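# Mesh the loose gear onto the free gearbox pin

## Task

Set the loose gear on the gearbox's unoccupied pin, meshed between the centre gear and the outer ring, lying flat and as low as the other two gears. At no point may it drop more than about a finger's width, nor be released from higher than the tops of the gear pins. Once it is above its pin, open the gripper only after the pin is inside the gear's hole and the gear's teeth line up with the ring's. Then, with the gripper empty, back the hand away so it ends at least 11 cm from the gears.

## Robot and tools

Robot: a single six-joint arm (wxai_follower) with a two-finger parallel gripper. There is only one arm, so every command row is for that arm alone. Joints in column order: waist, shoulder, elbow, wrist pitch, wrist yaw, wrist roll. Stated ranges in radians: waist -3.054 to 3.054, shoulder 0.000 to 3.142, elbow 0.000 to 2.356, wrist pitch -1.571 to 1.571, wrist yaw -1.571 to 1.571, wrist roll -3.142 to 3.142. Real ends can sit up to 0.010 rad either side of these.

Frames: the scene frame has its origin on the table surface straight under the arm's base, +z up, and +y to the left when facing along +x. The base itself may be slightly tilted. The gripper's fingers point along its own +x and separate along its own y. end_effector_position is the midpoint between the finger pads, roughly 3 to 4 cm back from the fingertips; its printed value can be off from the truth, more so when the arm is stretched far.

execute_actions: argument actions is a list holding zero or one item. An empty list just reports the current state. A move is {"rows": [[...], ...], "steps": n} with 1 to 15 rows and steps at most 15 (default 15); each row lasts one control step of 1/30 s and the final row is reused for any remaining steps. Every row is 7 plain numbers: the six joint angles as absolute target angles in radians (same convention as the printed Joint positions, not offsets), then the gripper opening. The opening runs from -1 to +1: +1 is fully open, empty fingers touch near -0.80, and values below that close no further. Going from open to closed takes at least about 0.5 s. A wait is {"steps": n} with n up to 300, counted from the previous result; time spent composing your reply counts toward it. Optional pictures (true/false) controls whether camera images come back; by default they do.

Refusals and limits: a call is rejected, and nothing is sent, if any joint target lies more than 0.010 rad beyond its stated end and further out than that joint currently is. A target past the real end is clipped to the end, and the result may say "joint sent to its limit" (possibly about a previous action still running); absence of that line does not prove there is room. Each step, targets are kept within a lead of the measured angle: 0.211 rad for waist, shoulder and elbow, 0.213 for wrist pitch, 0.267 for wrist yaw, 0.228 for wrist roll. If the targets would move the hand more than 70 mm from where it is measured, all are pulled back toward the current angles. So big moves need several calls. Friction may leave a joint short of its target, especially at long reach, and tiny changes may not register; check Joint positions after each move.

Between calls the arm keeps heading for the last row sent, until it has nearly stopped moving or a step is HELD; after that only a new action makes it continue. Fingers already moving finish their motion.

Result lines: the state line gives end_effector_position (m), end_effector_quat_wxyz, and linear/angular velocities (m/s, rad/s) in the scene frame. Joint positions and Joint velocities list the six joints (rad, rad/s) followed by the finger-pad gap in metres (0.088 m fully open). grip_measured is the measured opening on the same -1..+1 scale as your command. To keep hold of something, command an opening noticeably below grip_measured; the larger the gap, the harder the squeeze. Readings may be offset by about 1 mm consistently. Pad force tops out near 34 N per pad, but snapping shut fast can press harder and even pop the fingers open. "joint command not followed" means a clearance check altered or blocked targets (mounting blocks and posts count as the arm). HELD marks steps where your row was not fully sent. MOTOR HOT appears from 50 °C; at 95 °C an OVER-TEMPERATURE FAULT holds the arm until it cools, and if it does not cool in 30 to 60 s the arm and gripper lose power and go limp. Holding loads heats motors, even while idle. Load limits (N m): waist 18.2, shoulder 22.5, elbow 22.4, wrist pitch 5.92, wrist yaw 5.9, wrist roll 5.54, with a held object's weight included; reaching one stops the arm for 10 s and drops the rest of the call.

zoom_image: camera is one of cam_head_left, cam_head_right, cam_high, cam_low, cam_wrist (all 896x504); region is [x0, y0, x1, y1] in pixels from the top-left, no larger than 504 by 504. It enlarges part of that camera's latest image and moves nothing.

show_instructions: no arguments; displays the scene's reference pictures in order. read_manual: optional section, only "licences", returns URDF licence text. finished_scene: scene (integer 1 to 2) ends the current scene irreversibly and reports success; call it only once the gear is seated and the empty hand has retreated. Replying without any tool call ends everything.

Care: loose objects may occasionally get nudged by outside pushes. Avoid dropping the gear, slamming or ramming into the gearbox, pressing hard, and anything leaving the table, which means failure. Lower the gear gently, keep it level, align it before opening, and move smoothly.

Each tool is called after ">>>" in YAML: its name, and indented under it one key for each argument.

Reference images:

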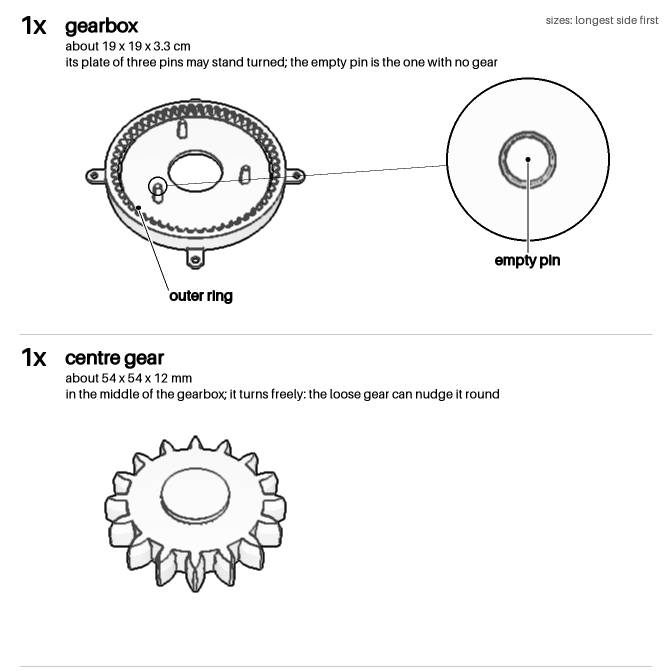

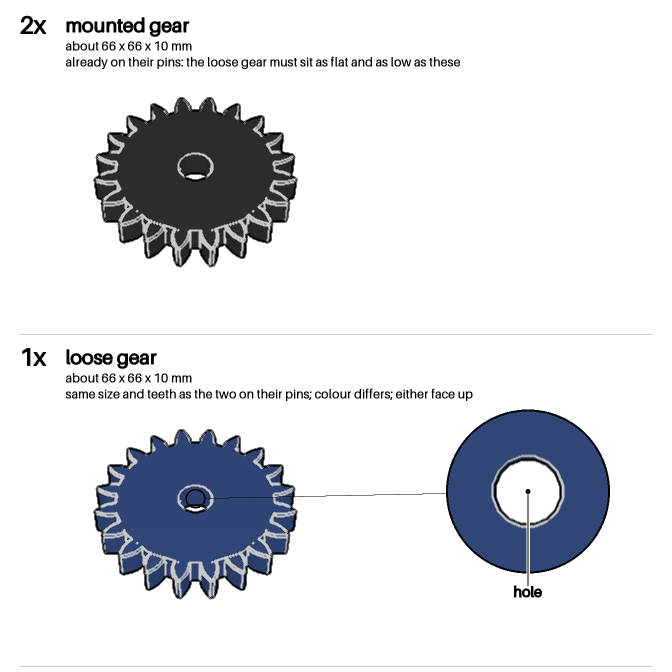

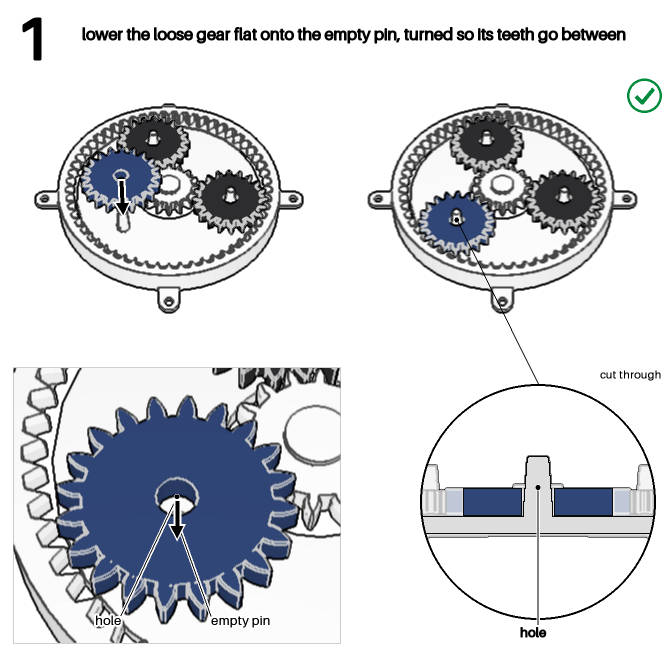

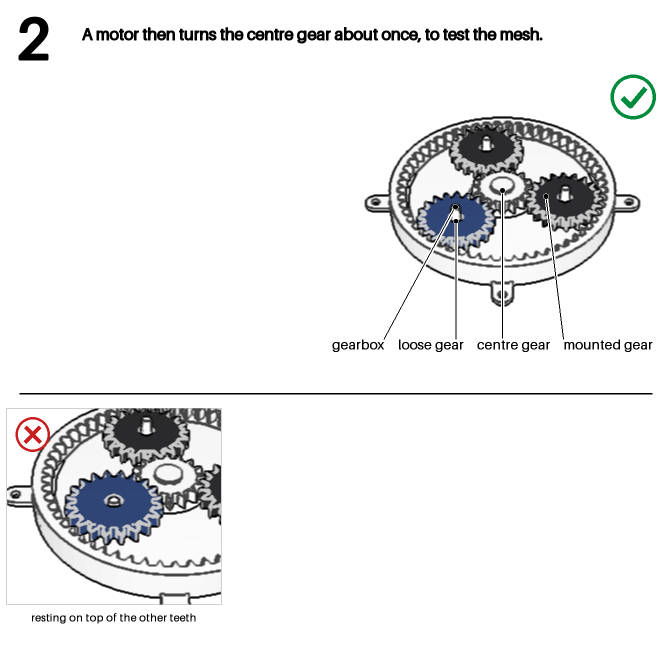

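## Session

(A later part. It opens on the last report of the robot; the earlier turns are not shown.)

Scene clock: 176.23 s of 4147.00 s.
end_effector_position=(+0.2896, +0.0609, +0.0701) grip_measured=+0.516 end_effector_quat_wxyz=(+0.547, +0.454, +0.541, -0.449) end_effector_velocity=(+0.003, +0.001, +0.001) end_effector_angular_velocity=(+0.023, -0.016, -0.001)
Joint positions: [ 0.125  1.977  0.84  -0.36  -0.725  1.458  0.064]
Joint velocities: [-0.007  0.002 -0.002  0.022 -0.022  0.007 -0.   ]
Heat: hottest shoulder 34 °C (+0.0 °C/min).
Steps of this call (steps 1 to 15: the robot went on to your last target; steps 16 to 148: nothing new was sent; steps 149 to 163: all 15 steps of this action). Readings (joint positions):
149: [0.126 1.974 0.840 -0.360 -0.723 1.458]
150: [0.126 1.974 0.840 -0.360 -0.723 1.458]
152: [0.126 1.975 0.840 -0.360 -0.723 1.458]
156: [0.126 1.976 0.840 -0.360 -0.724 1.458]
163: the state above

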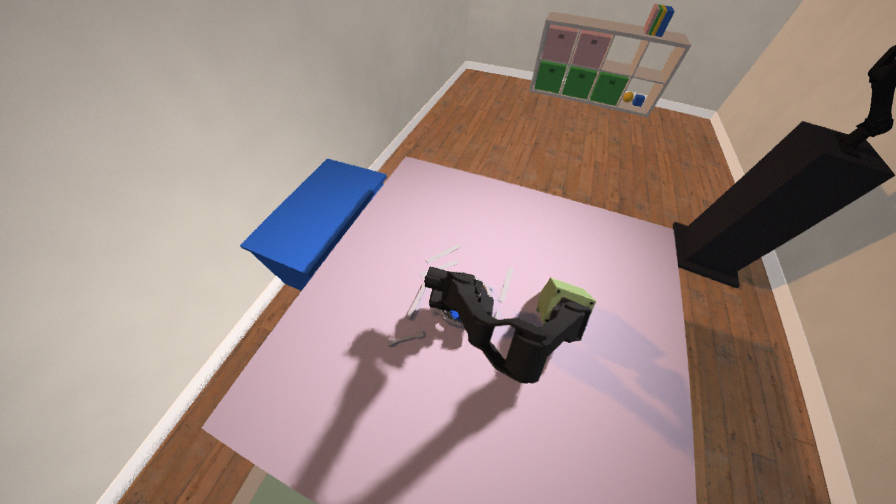

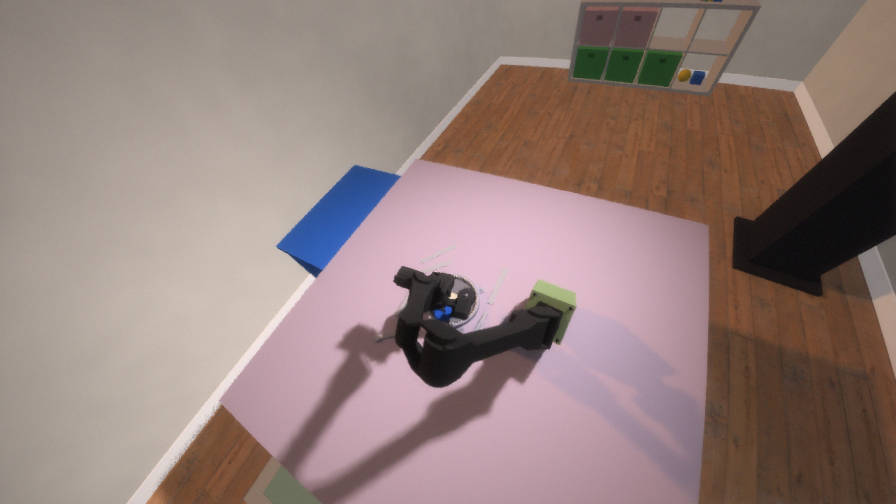

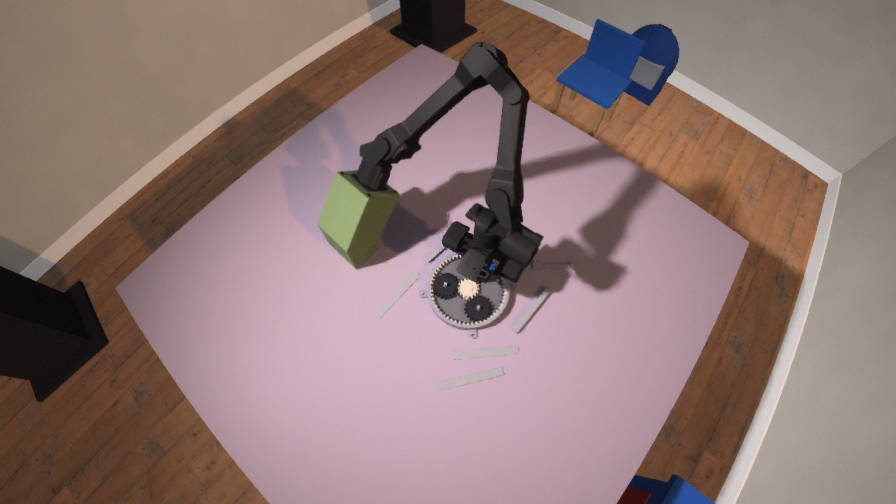

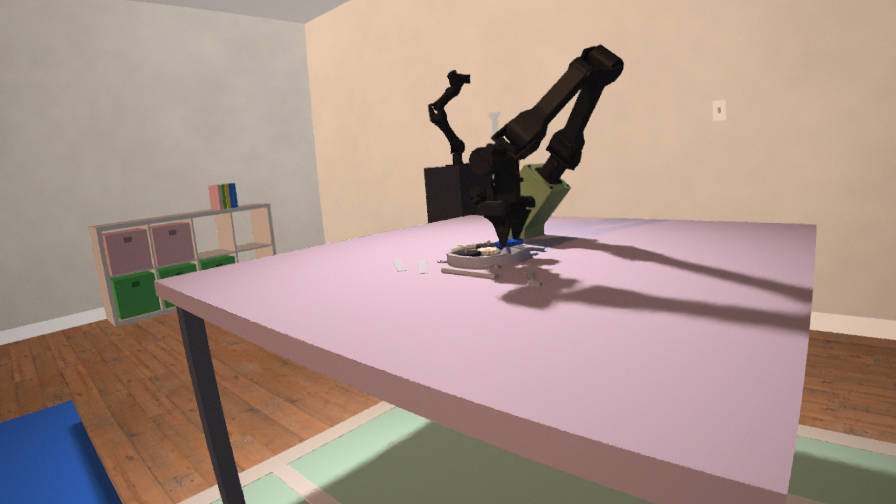

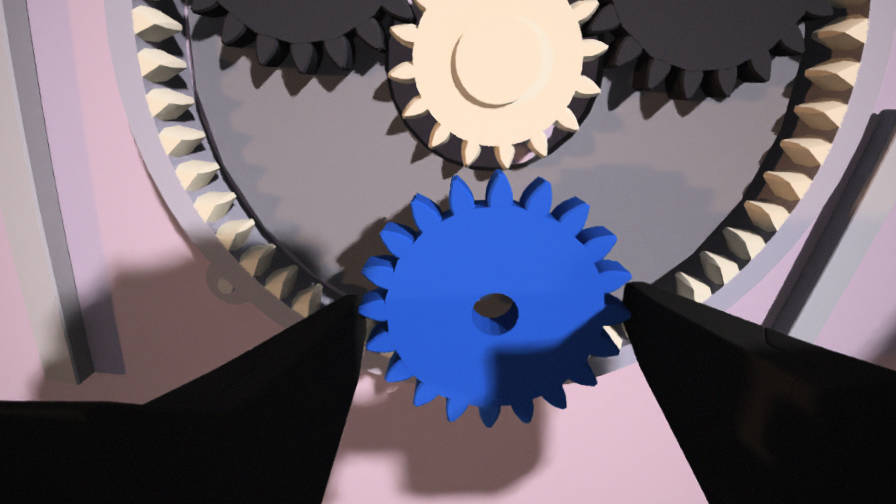

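>>> execute_actions:
  actions:
    - {"rows":[[0.125,1.965,0.84,-0.36,-0.727,1.455,0.25],[0.125,1.965,0.84,-0.36,-0.727,1.455,0.25],[0.125,1.965,0.84,-0.36,-0.727,1.455,0.25],[0.094,1.975,0.84,-0.36,-0.727,1.44,0.25]],"steps":15}

>>> zoom_image:
  camera: "cam_wrist"
  region: [400,140,650,420]

>>> zoom_image:
  camera: "cam_low"
  region: [450,210,550,270]

Scene clock: 182.10 s of 4147.00 s.
end_effector_position=(+0.2918, +0.0556, +0.0742) grip_measured=+0.515 end_effector_quat_wxyz=(+0.549, +0.459, +0.536, -0.447) end_effector_velocity=(+0.001, +0.000, +0.002) end_effector_angular_velocity=(+0.007, -0.003, +0.015)
Joint positions: [ 0.101  1.979  0.84  -0.36  -0.727  1.445  0.064]
Joint velocities: [-0.007 -0.002  0.002 -0.007 -0.007 -0.022 -0.   ]
Heat: hottest shoulder 34 °C (+0.0 °C/min).
Steps of this call (steps 1 to 15: the robot went on to your last target; steps 16 to 161: nothing new was sent; steps 162 to 176: all 15 steps of this action). Readings (joint positions):
162: [0.124 1.980 0.840 -0.360 -0.727 1.458]
163: [0.124 1.980 0.840 -0.360 -0.727 1.458]
165: [0.123 1.979 0.840 -0.360 -0.727 1.456]
169: [0.109 1.979 0.840 -0.360 -0.727 1.449]
176: the state above

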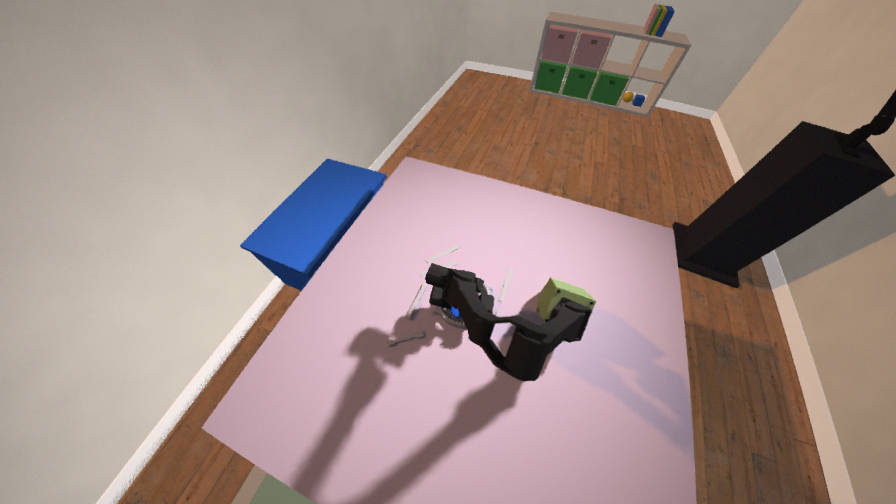

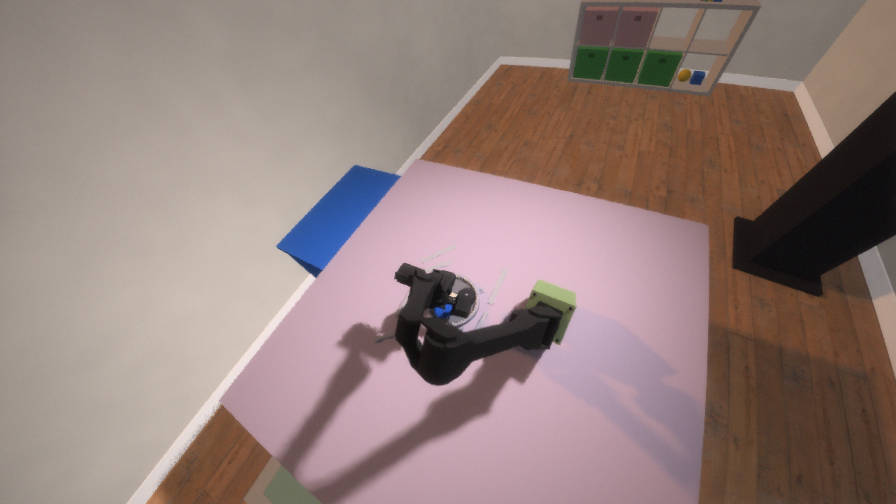

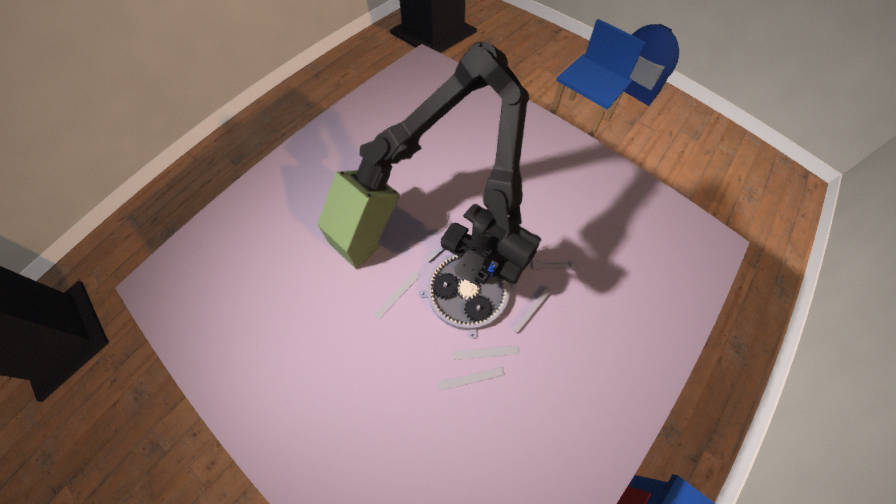

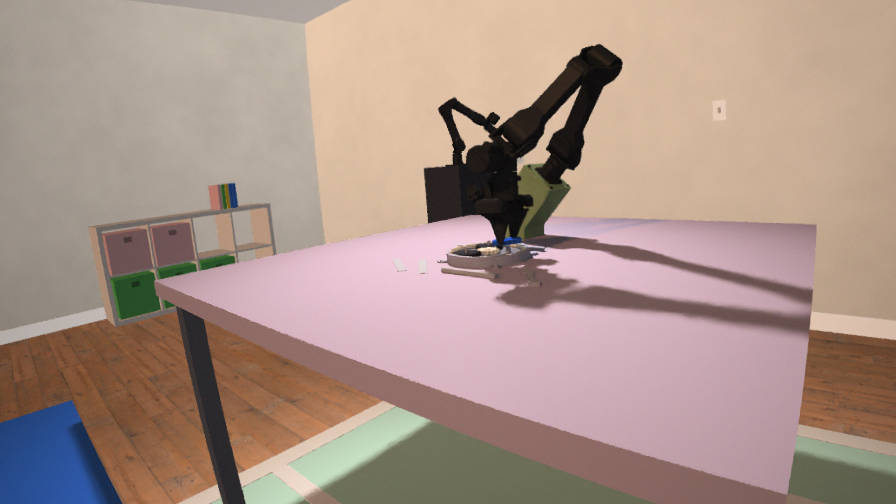

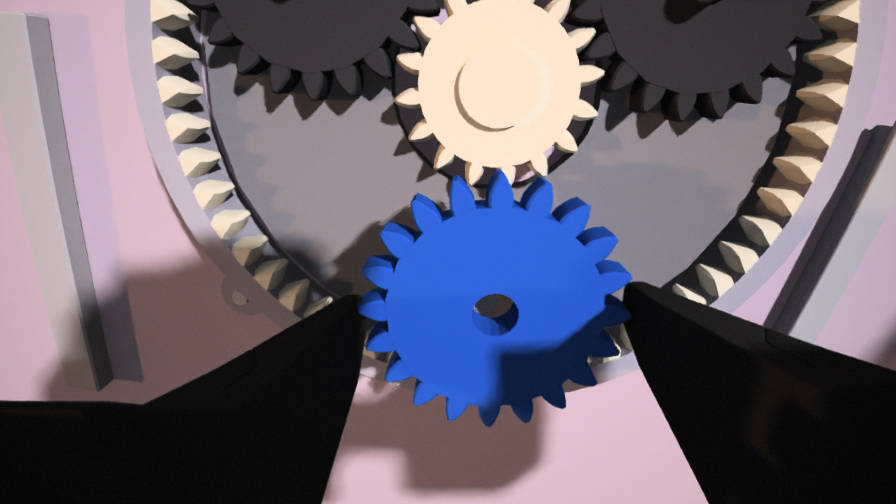

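Region (400, 140, 650, 420) of cam_wrist's 896x504 image, scaled by 1.800, with more detail than that image has; it fills the left 450 columns of this view, and the rest is white.

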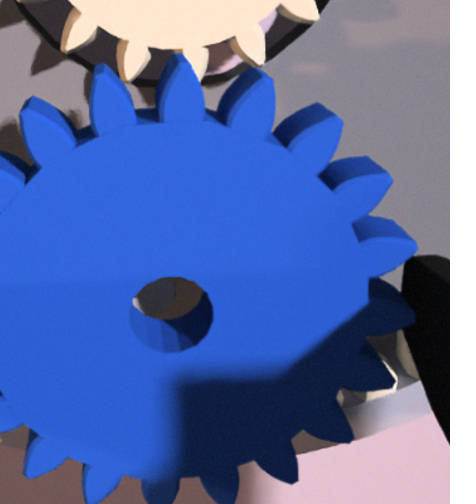

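Region (450, 210, 550, 270) of cam_low's 896x504 image, scaled by 5.040, with more detail than that image has; it fills the top 302 rows of this view, and the rest is white.

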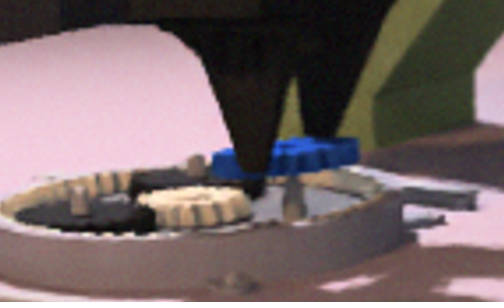

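>>> execute_actions:
  actions:
    - {"rows":[[0.108,1.995,0.84,-0.355,-0.727,1.45,0.25],[0.11,1.996,0.84,-0.355,-0.727,1.45,0.25],[0.112,1.997,0.84,-0.355,-0.727,1.45,0.25],[0.114,1.998,0.84,-0.355,-0.727,1.45,0.25],[0.116,1.999,0.84,-0.355,-0.727,1.45,0.25],[0.118,2.0,0.84,-0.355,-0.727,1.45,0.25],[0.12,2.001,0.84,-0.355,-0.727,1.45,0.25],[0.122,2.002,0.84,-0.355,-0.727,1.45,0.25],[0.124,2.003,0.84,-0.355,-0.727,1.45,0.25],[0.127,2.004,0.84,-0.355,-0.727,1.45,0.25]],"steps":15}

>>> zoom_image:
  camera: "cam_wrist"
  region: [400,140,650,420]

Scene clock: 190.30 s of 4147.00 s.
end_effector_position=(+0.2900, +0.0569, +0.0698) grip_measured=+0.515 end_effector_quat_wxyz=(+0.548, +0.454, +0.541, -0.448) end_effector_velocity=(-0.005, -0.002, -0.001) end_effector_angular_velocity=(-0.008, +0.021, -0.009)
Joint positions: [ 0.115  1.988  0.84  -0.355 -0.725  1.446  0.064]
Joint velocities: [ 0.002  0.002 -0.002 -0.022  0.007 -0.007 -0.001]
Heat: hottest waist 34 °C (+0.0 °C/min).
Steps of this call (steps 1 to 15: the robot went on to your last target; steps 16 to 231: nothing new was sent; steps 232 to 246: all 15 steps of this action). Readings (joint positions):
232: [0.100 1.979 0.840 -0.360 -0.727 1.444]
233: [0.100 1.979 0.840 -0.360 -0.727 1.444]
235: [0.104 1.980 0.840 -0.358 -0.727 1.444]
239: [0.114 1.987 0.840 -0.357 -0.727 1.445]
246: the state above

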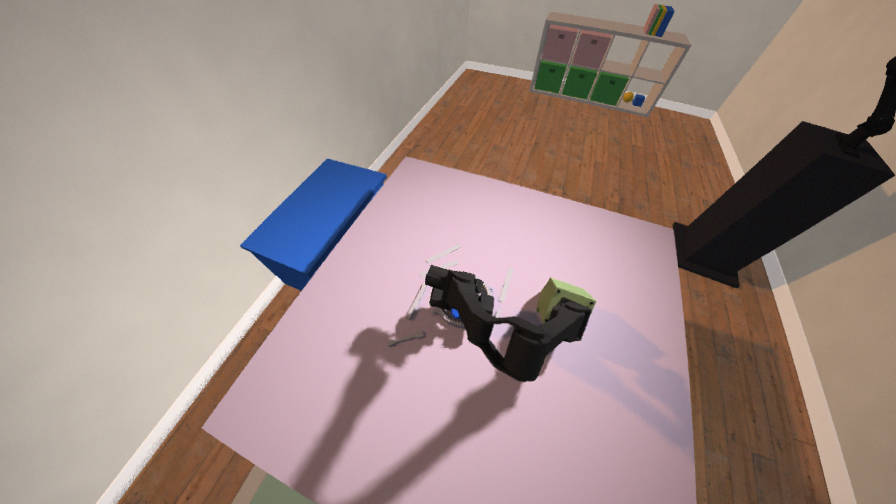

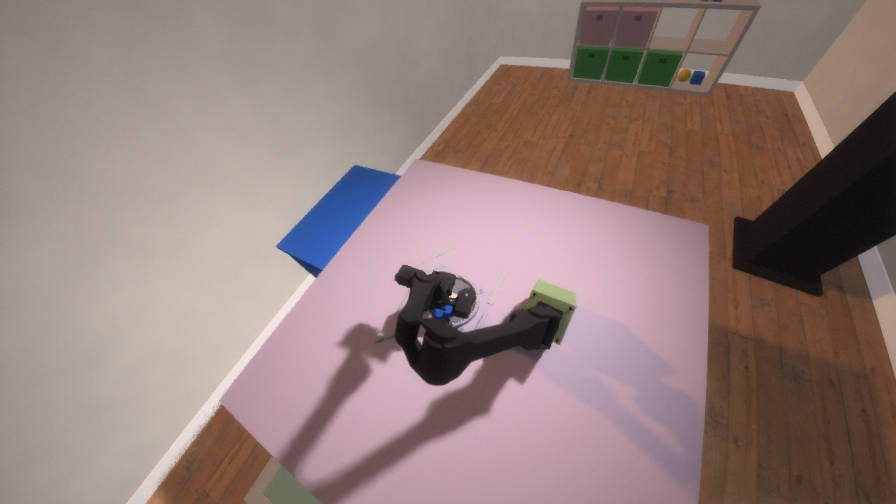

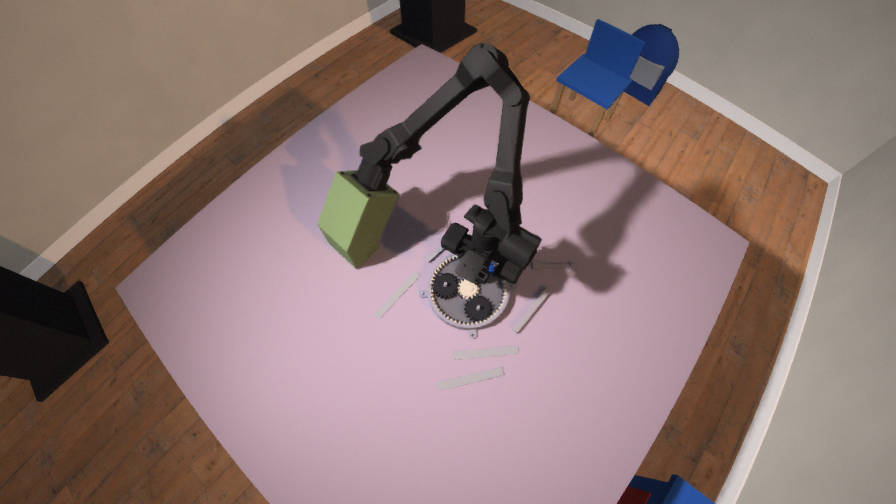

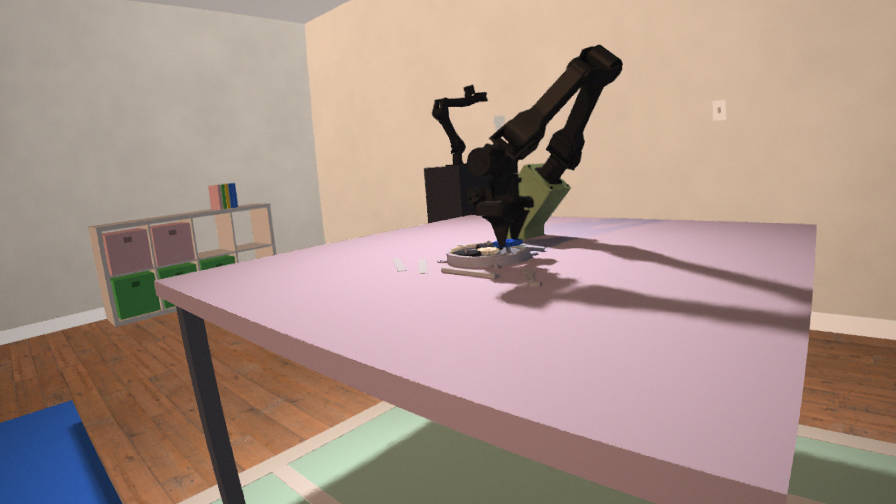

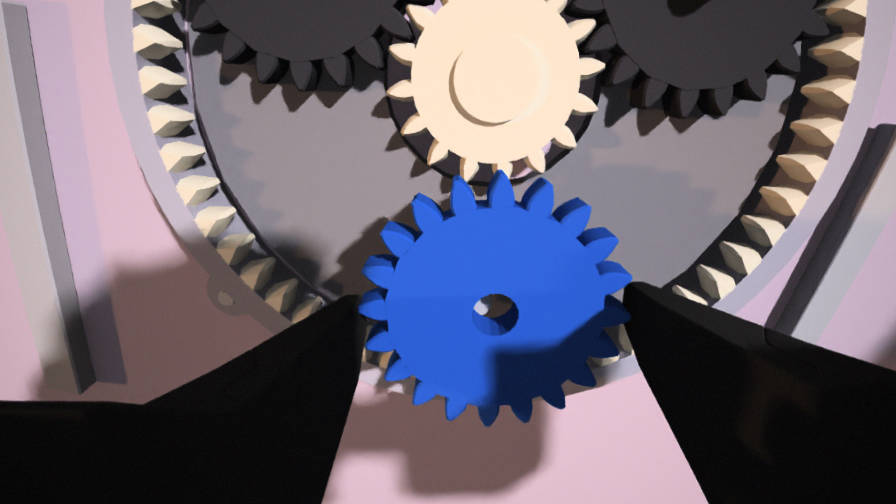

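Region (400, 140, 650, 420) of cam_wrist's 896x504 image, scaled by 1.800, with more detail than that image has; it fills the left 450 columns of this view, and the rest is white.

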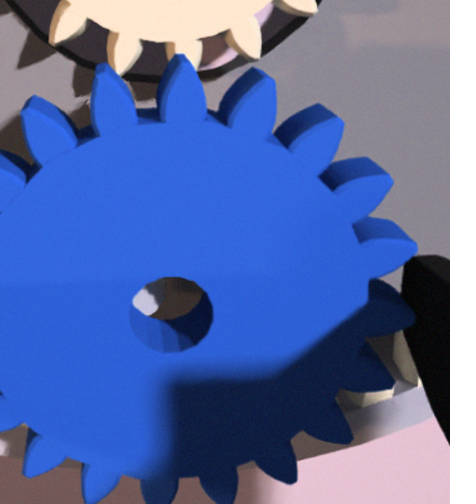

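>>> execute_actions:
  actions:
    - {"rows":[[0.115,1.985,0.862,-0.355,-0.727,1.45,0.25]],"steps":15}

>>> zoom_image:
  camera: "cam_wrist"
  region: [400,140,650,420]

Scene clock: 194.03 s of 4147.00 s.
end_effector_position=(+0.2949, +0.0587, +0.0710) grip_measured=+0.515 end_effector_quat_wxyz=(+0.552, +0.454, +0.541, -0.444) end_effector_velocity=(+0.001, +0.003, +0.001) end_effector_angular_velocity=(+0.022, -0.006, +0.011)
Joint positions: [ 0.117  1.988  0.854 -0.356 -0.725  1.447  0.064]
Joint velocities: [-0.002 -0.002 -0.002  0.007 -0.022 -0.007  0.   ]
Heat: hottest waist 34 °C (+0.0 °C/min).
Steps of this call (steps 1 to 15: the robot went on to your last target; steps 16 to 97: nothing new was sent; steps 98 to 112: all 15 steps of this action). Readings (joint positions):
98: [0.116 1.988 0.842 -0.355 -0.725 1.447]
99: [0.116 1.988 0.844 -0.356 -0.725 1.447]
101: [0.117 1.988 0.847 -0.356 -0.725 1.447]
105: [0.117 1.988 0.853 -0.356 -0.725 1.447]
112: the state above

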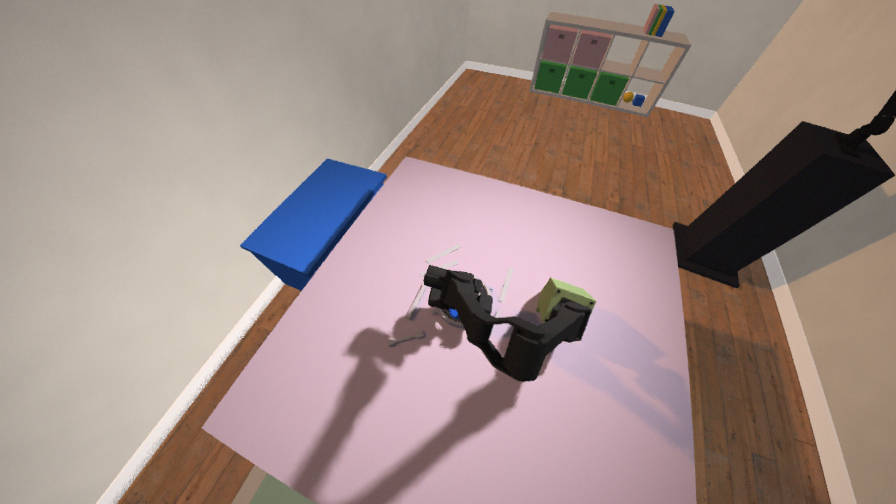

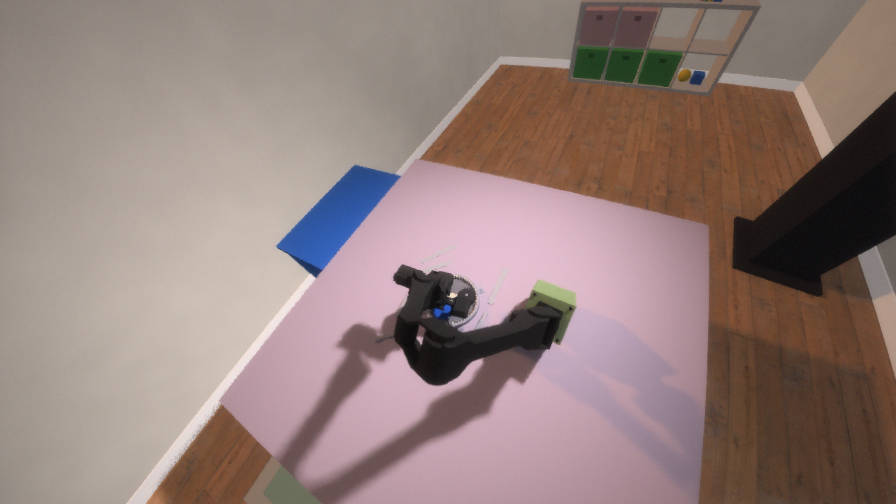

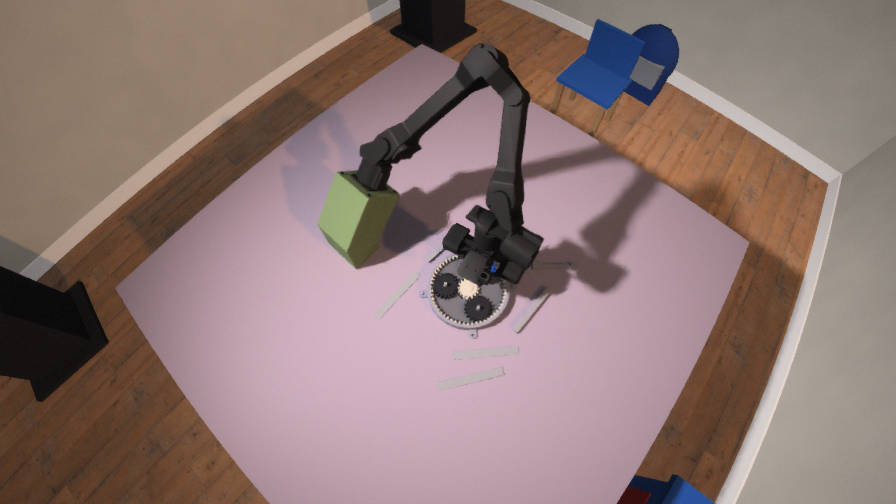

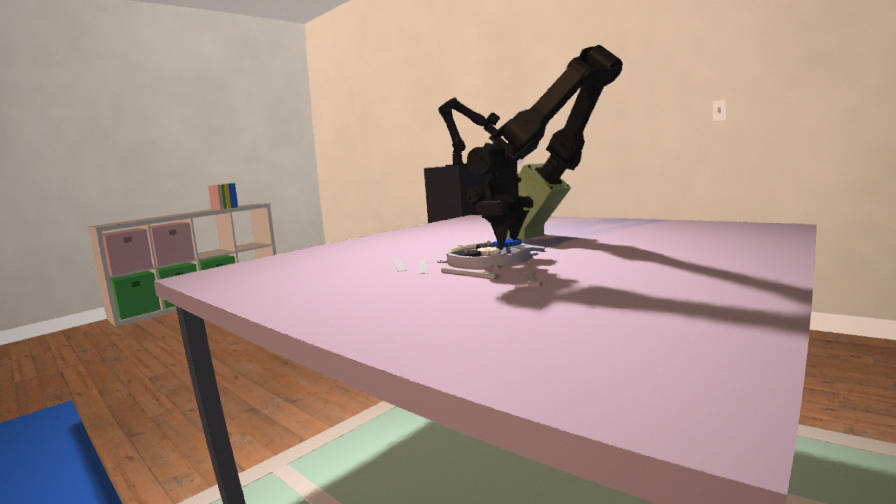

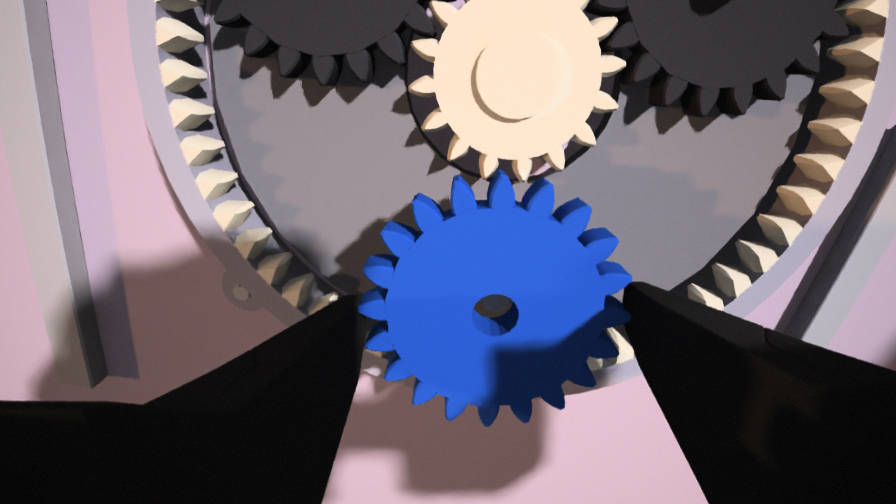

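Region (400, 140, 650, 420) of cam_wrist's 896x504 image, scaled by 1.800, with more detail than that image has; it fills the left 450 columns of this view, and the rest is white.

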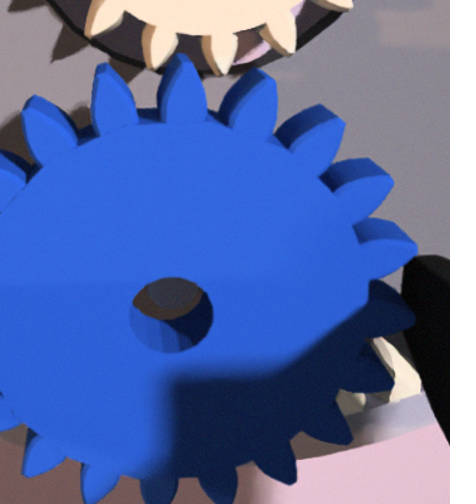

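>>> execute_actions:
  actions:
    - {"rows":[[0.117,2.0,0.854,-0.35,-0.727,1.45,0.25],[0.117,2.004,0.854,-0.35,-0.727,1.45,0.25],[0.117,2.008,0.854,-0.35,-0.727,1.45,0.25],[0.117,2.012,0.854,-0.345,-0.727,1.45,0.25],[0.12,2.016,0.852,-0.345,-0.727,1.45,0.25],[0.124,2.02,0.85,-0.345,-0.727,1.45,0.25],[0.128,2.024,0.848,-0.34,-0.727,1.45,0.25]],"steps":15}

>>> zoom_image:
  camera: "cam_wrist"
  region: [400,140,650,420]

Scene clock: 197.57 s of 4147.00 s.
end_effector_position=(+0.2959, +0.0571, +0.0691) grip_measured=+0.514 end_effector_quat_wxyz=(+0.552, +0.455, +0.541, -0.442) end_effector_velocity=(+0.001, +0.003, +0.001) end_effector_angular_velocity=(+0.022, -0.006, +0.011)
Joint positions: [ 0.116  1.999  0.855 -0.343 -0.728  1.447  0.064]
Joint velocities: [-0.002 -0.002 -0.002  0.007 -0.022 -0.007  0.   ]
Heat: hottest waist 34 °C (+0.0 °C/min).
Steps of this call (steps 1 to 15: the robot went on to your last target; steps 16 to 91: nothing new was sent; steps 92 to 106: all 15 steps of this action). Readings (joint positions):
92: [0.117 1.988 0.855 -0.356 -0.725 1.447]
93: [0.117 1.988 0.855 -0.355 -0.725 1.447]
95: [0.117 1.990 0.855 -0.353 -0.725 1.447]
99: [0.116 1.997 0.855 -0.349 -0.726 1.447]
106: the state above

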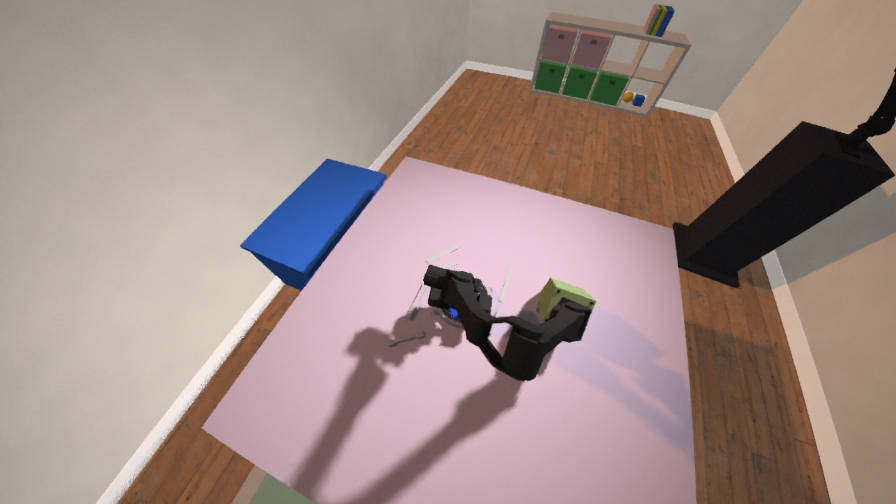

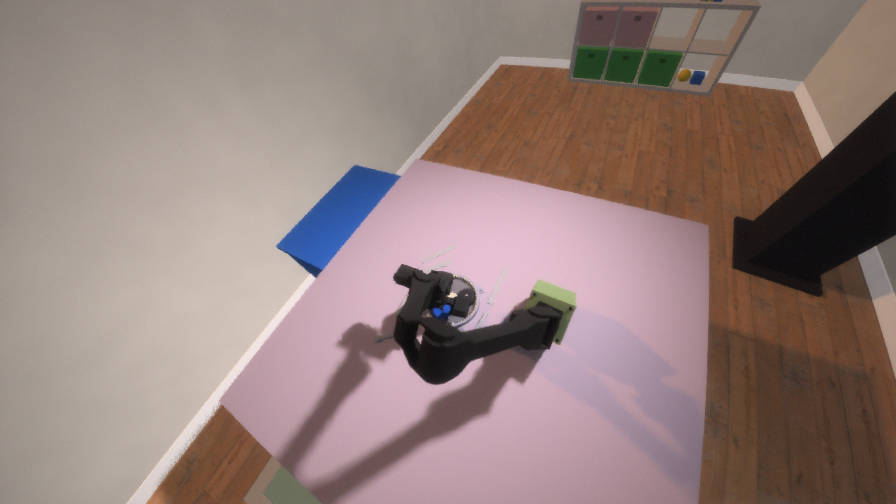

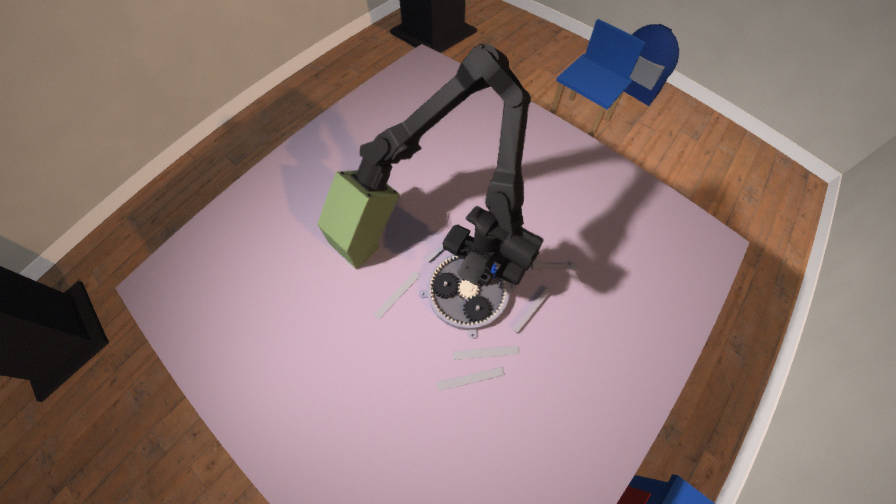

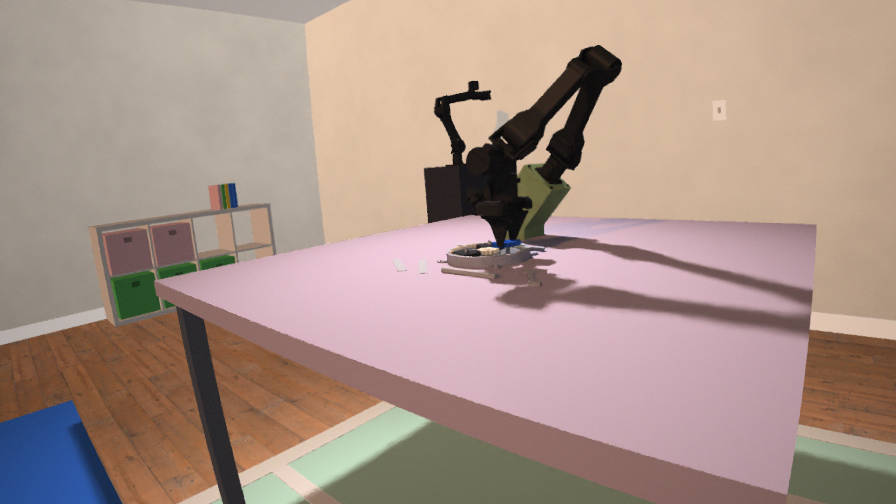

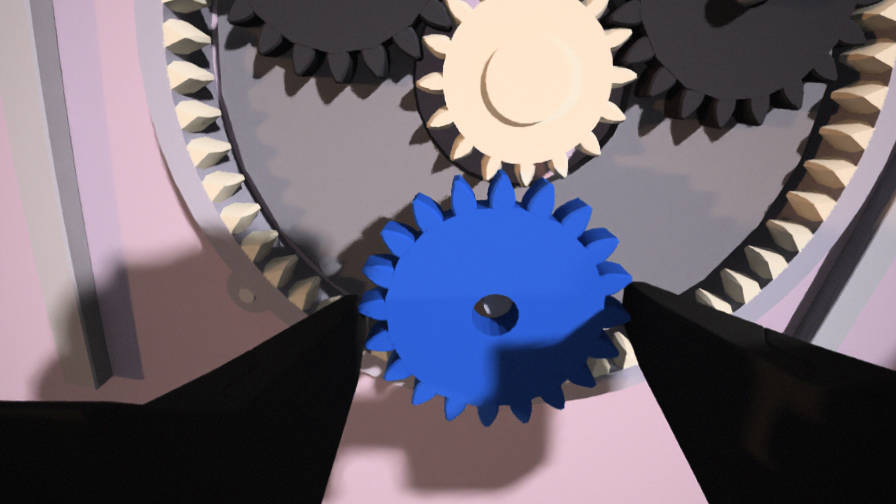

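Region (400, 140, 650, 420) of cam_wrist's 896x504 image, scaled by 1.800, with more detail than that image has; it fills the left 450 columns of this view, and the rest is white.

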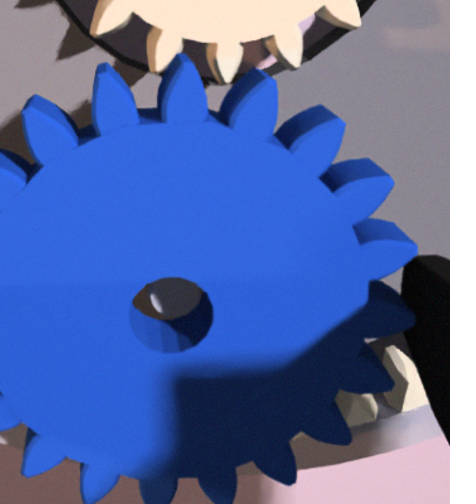

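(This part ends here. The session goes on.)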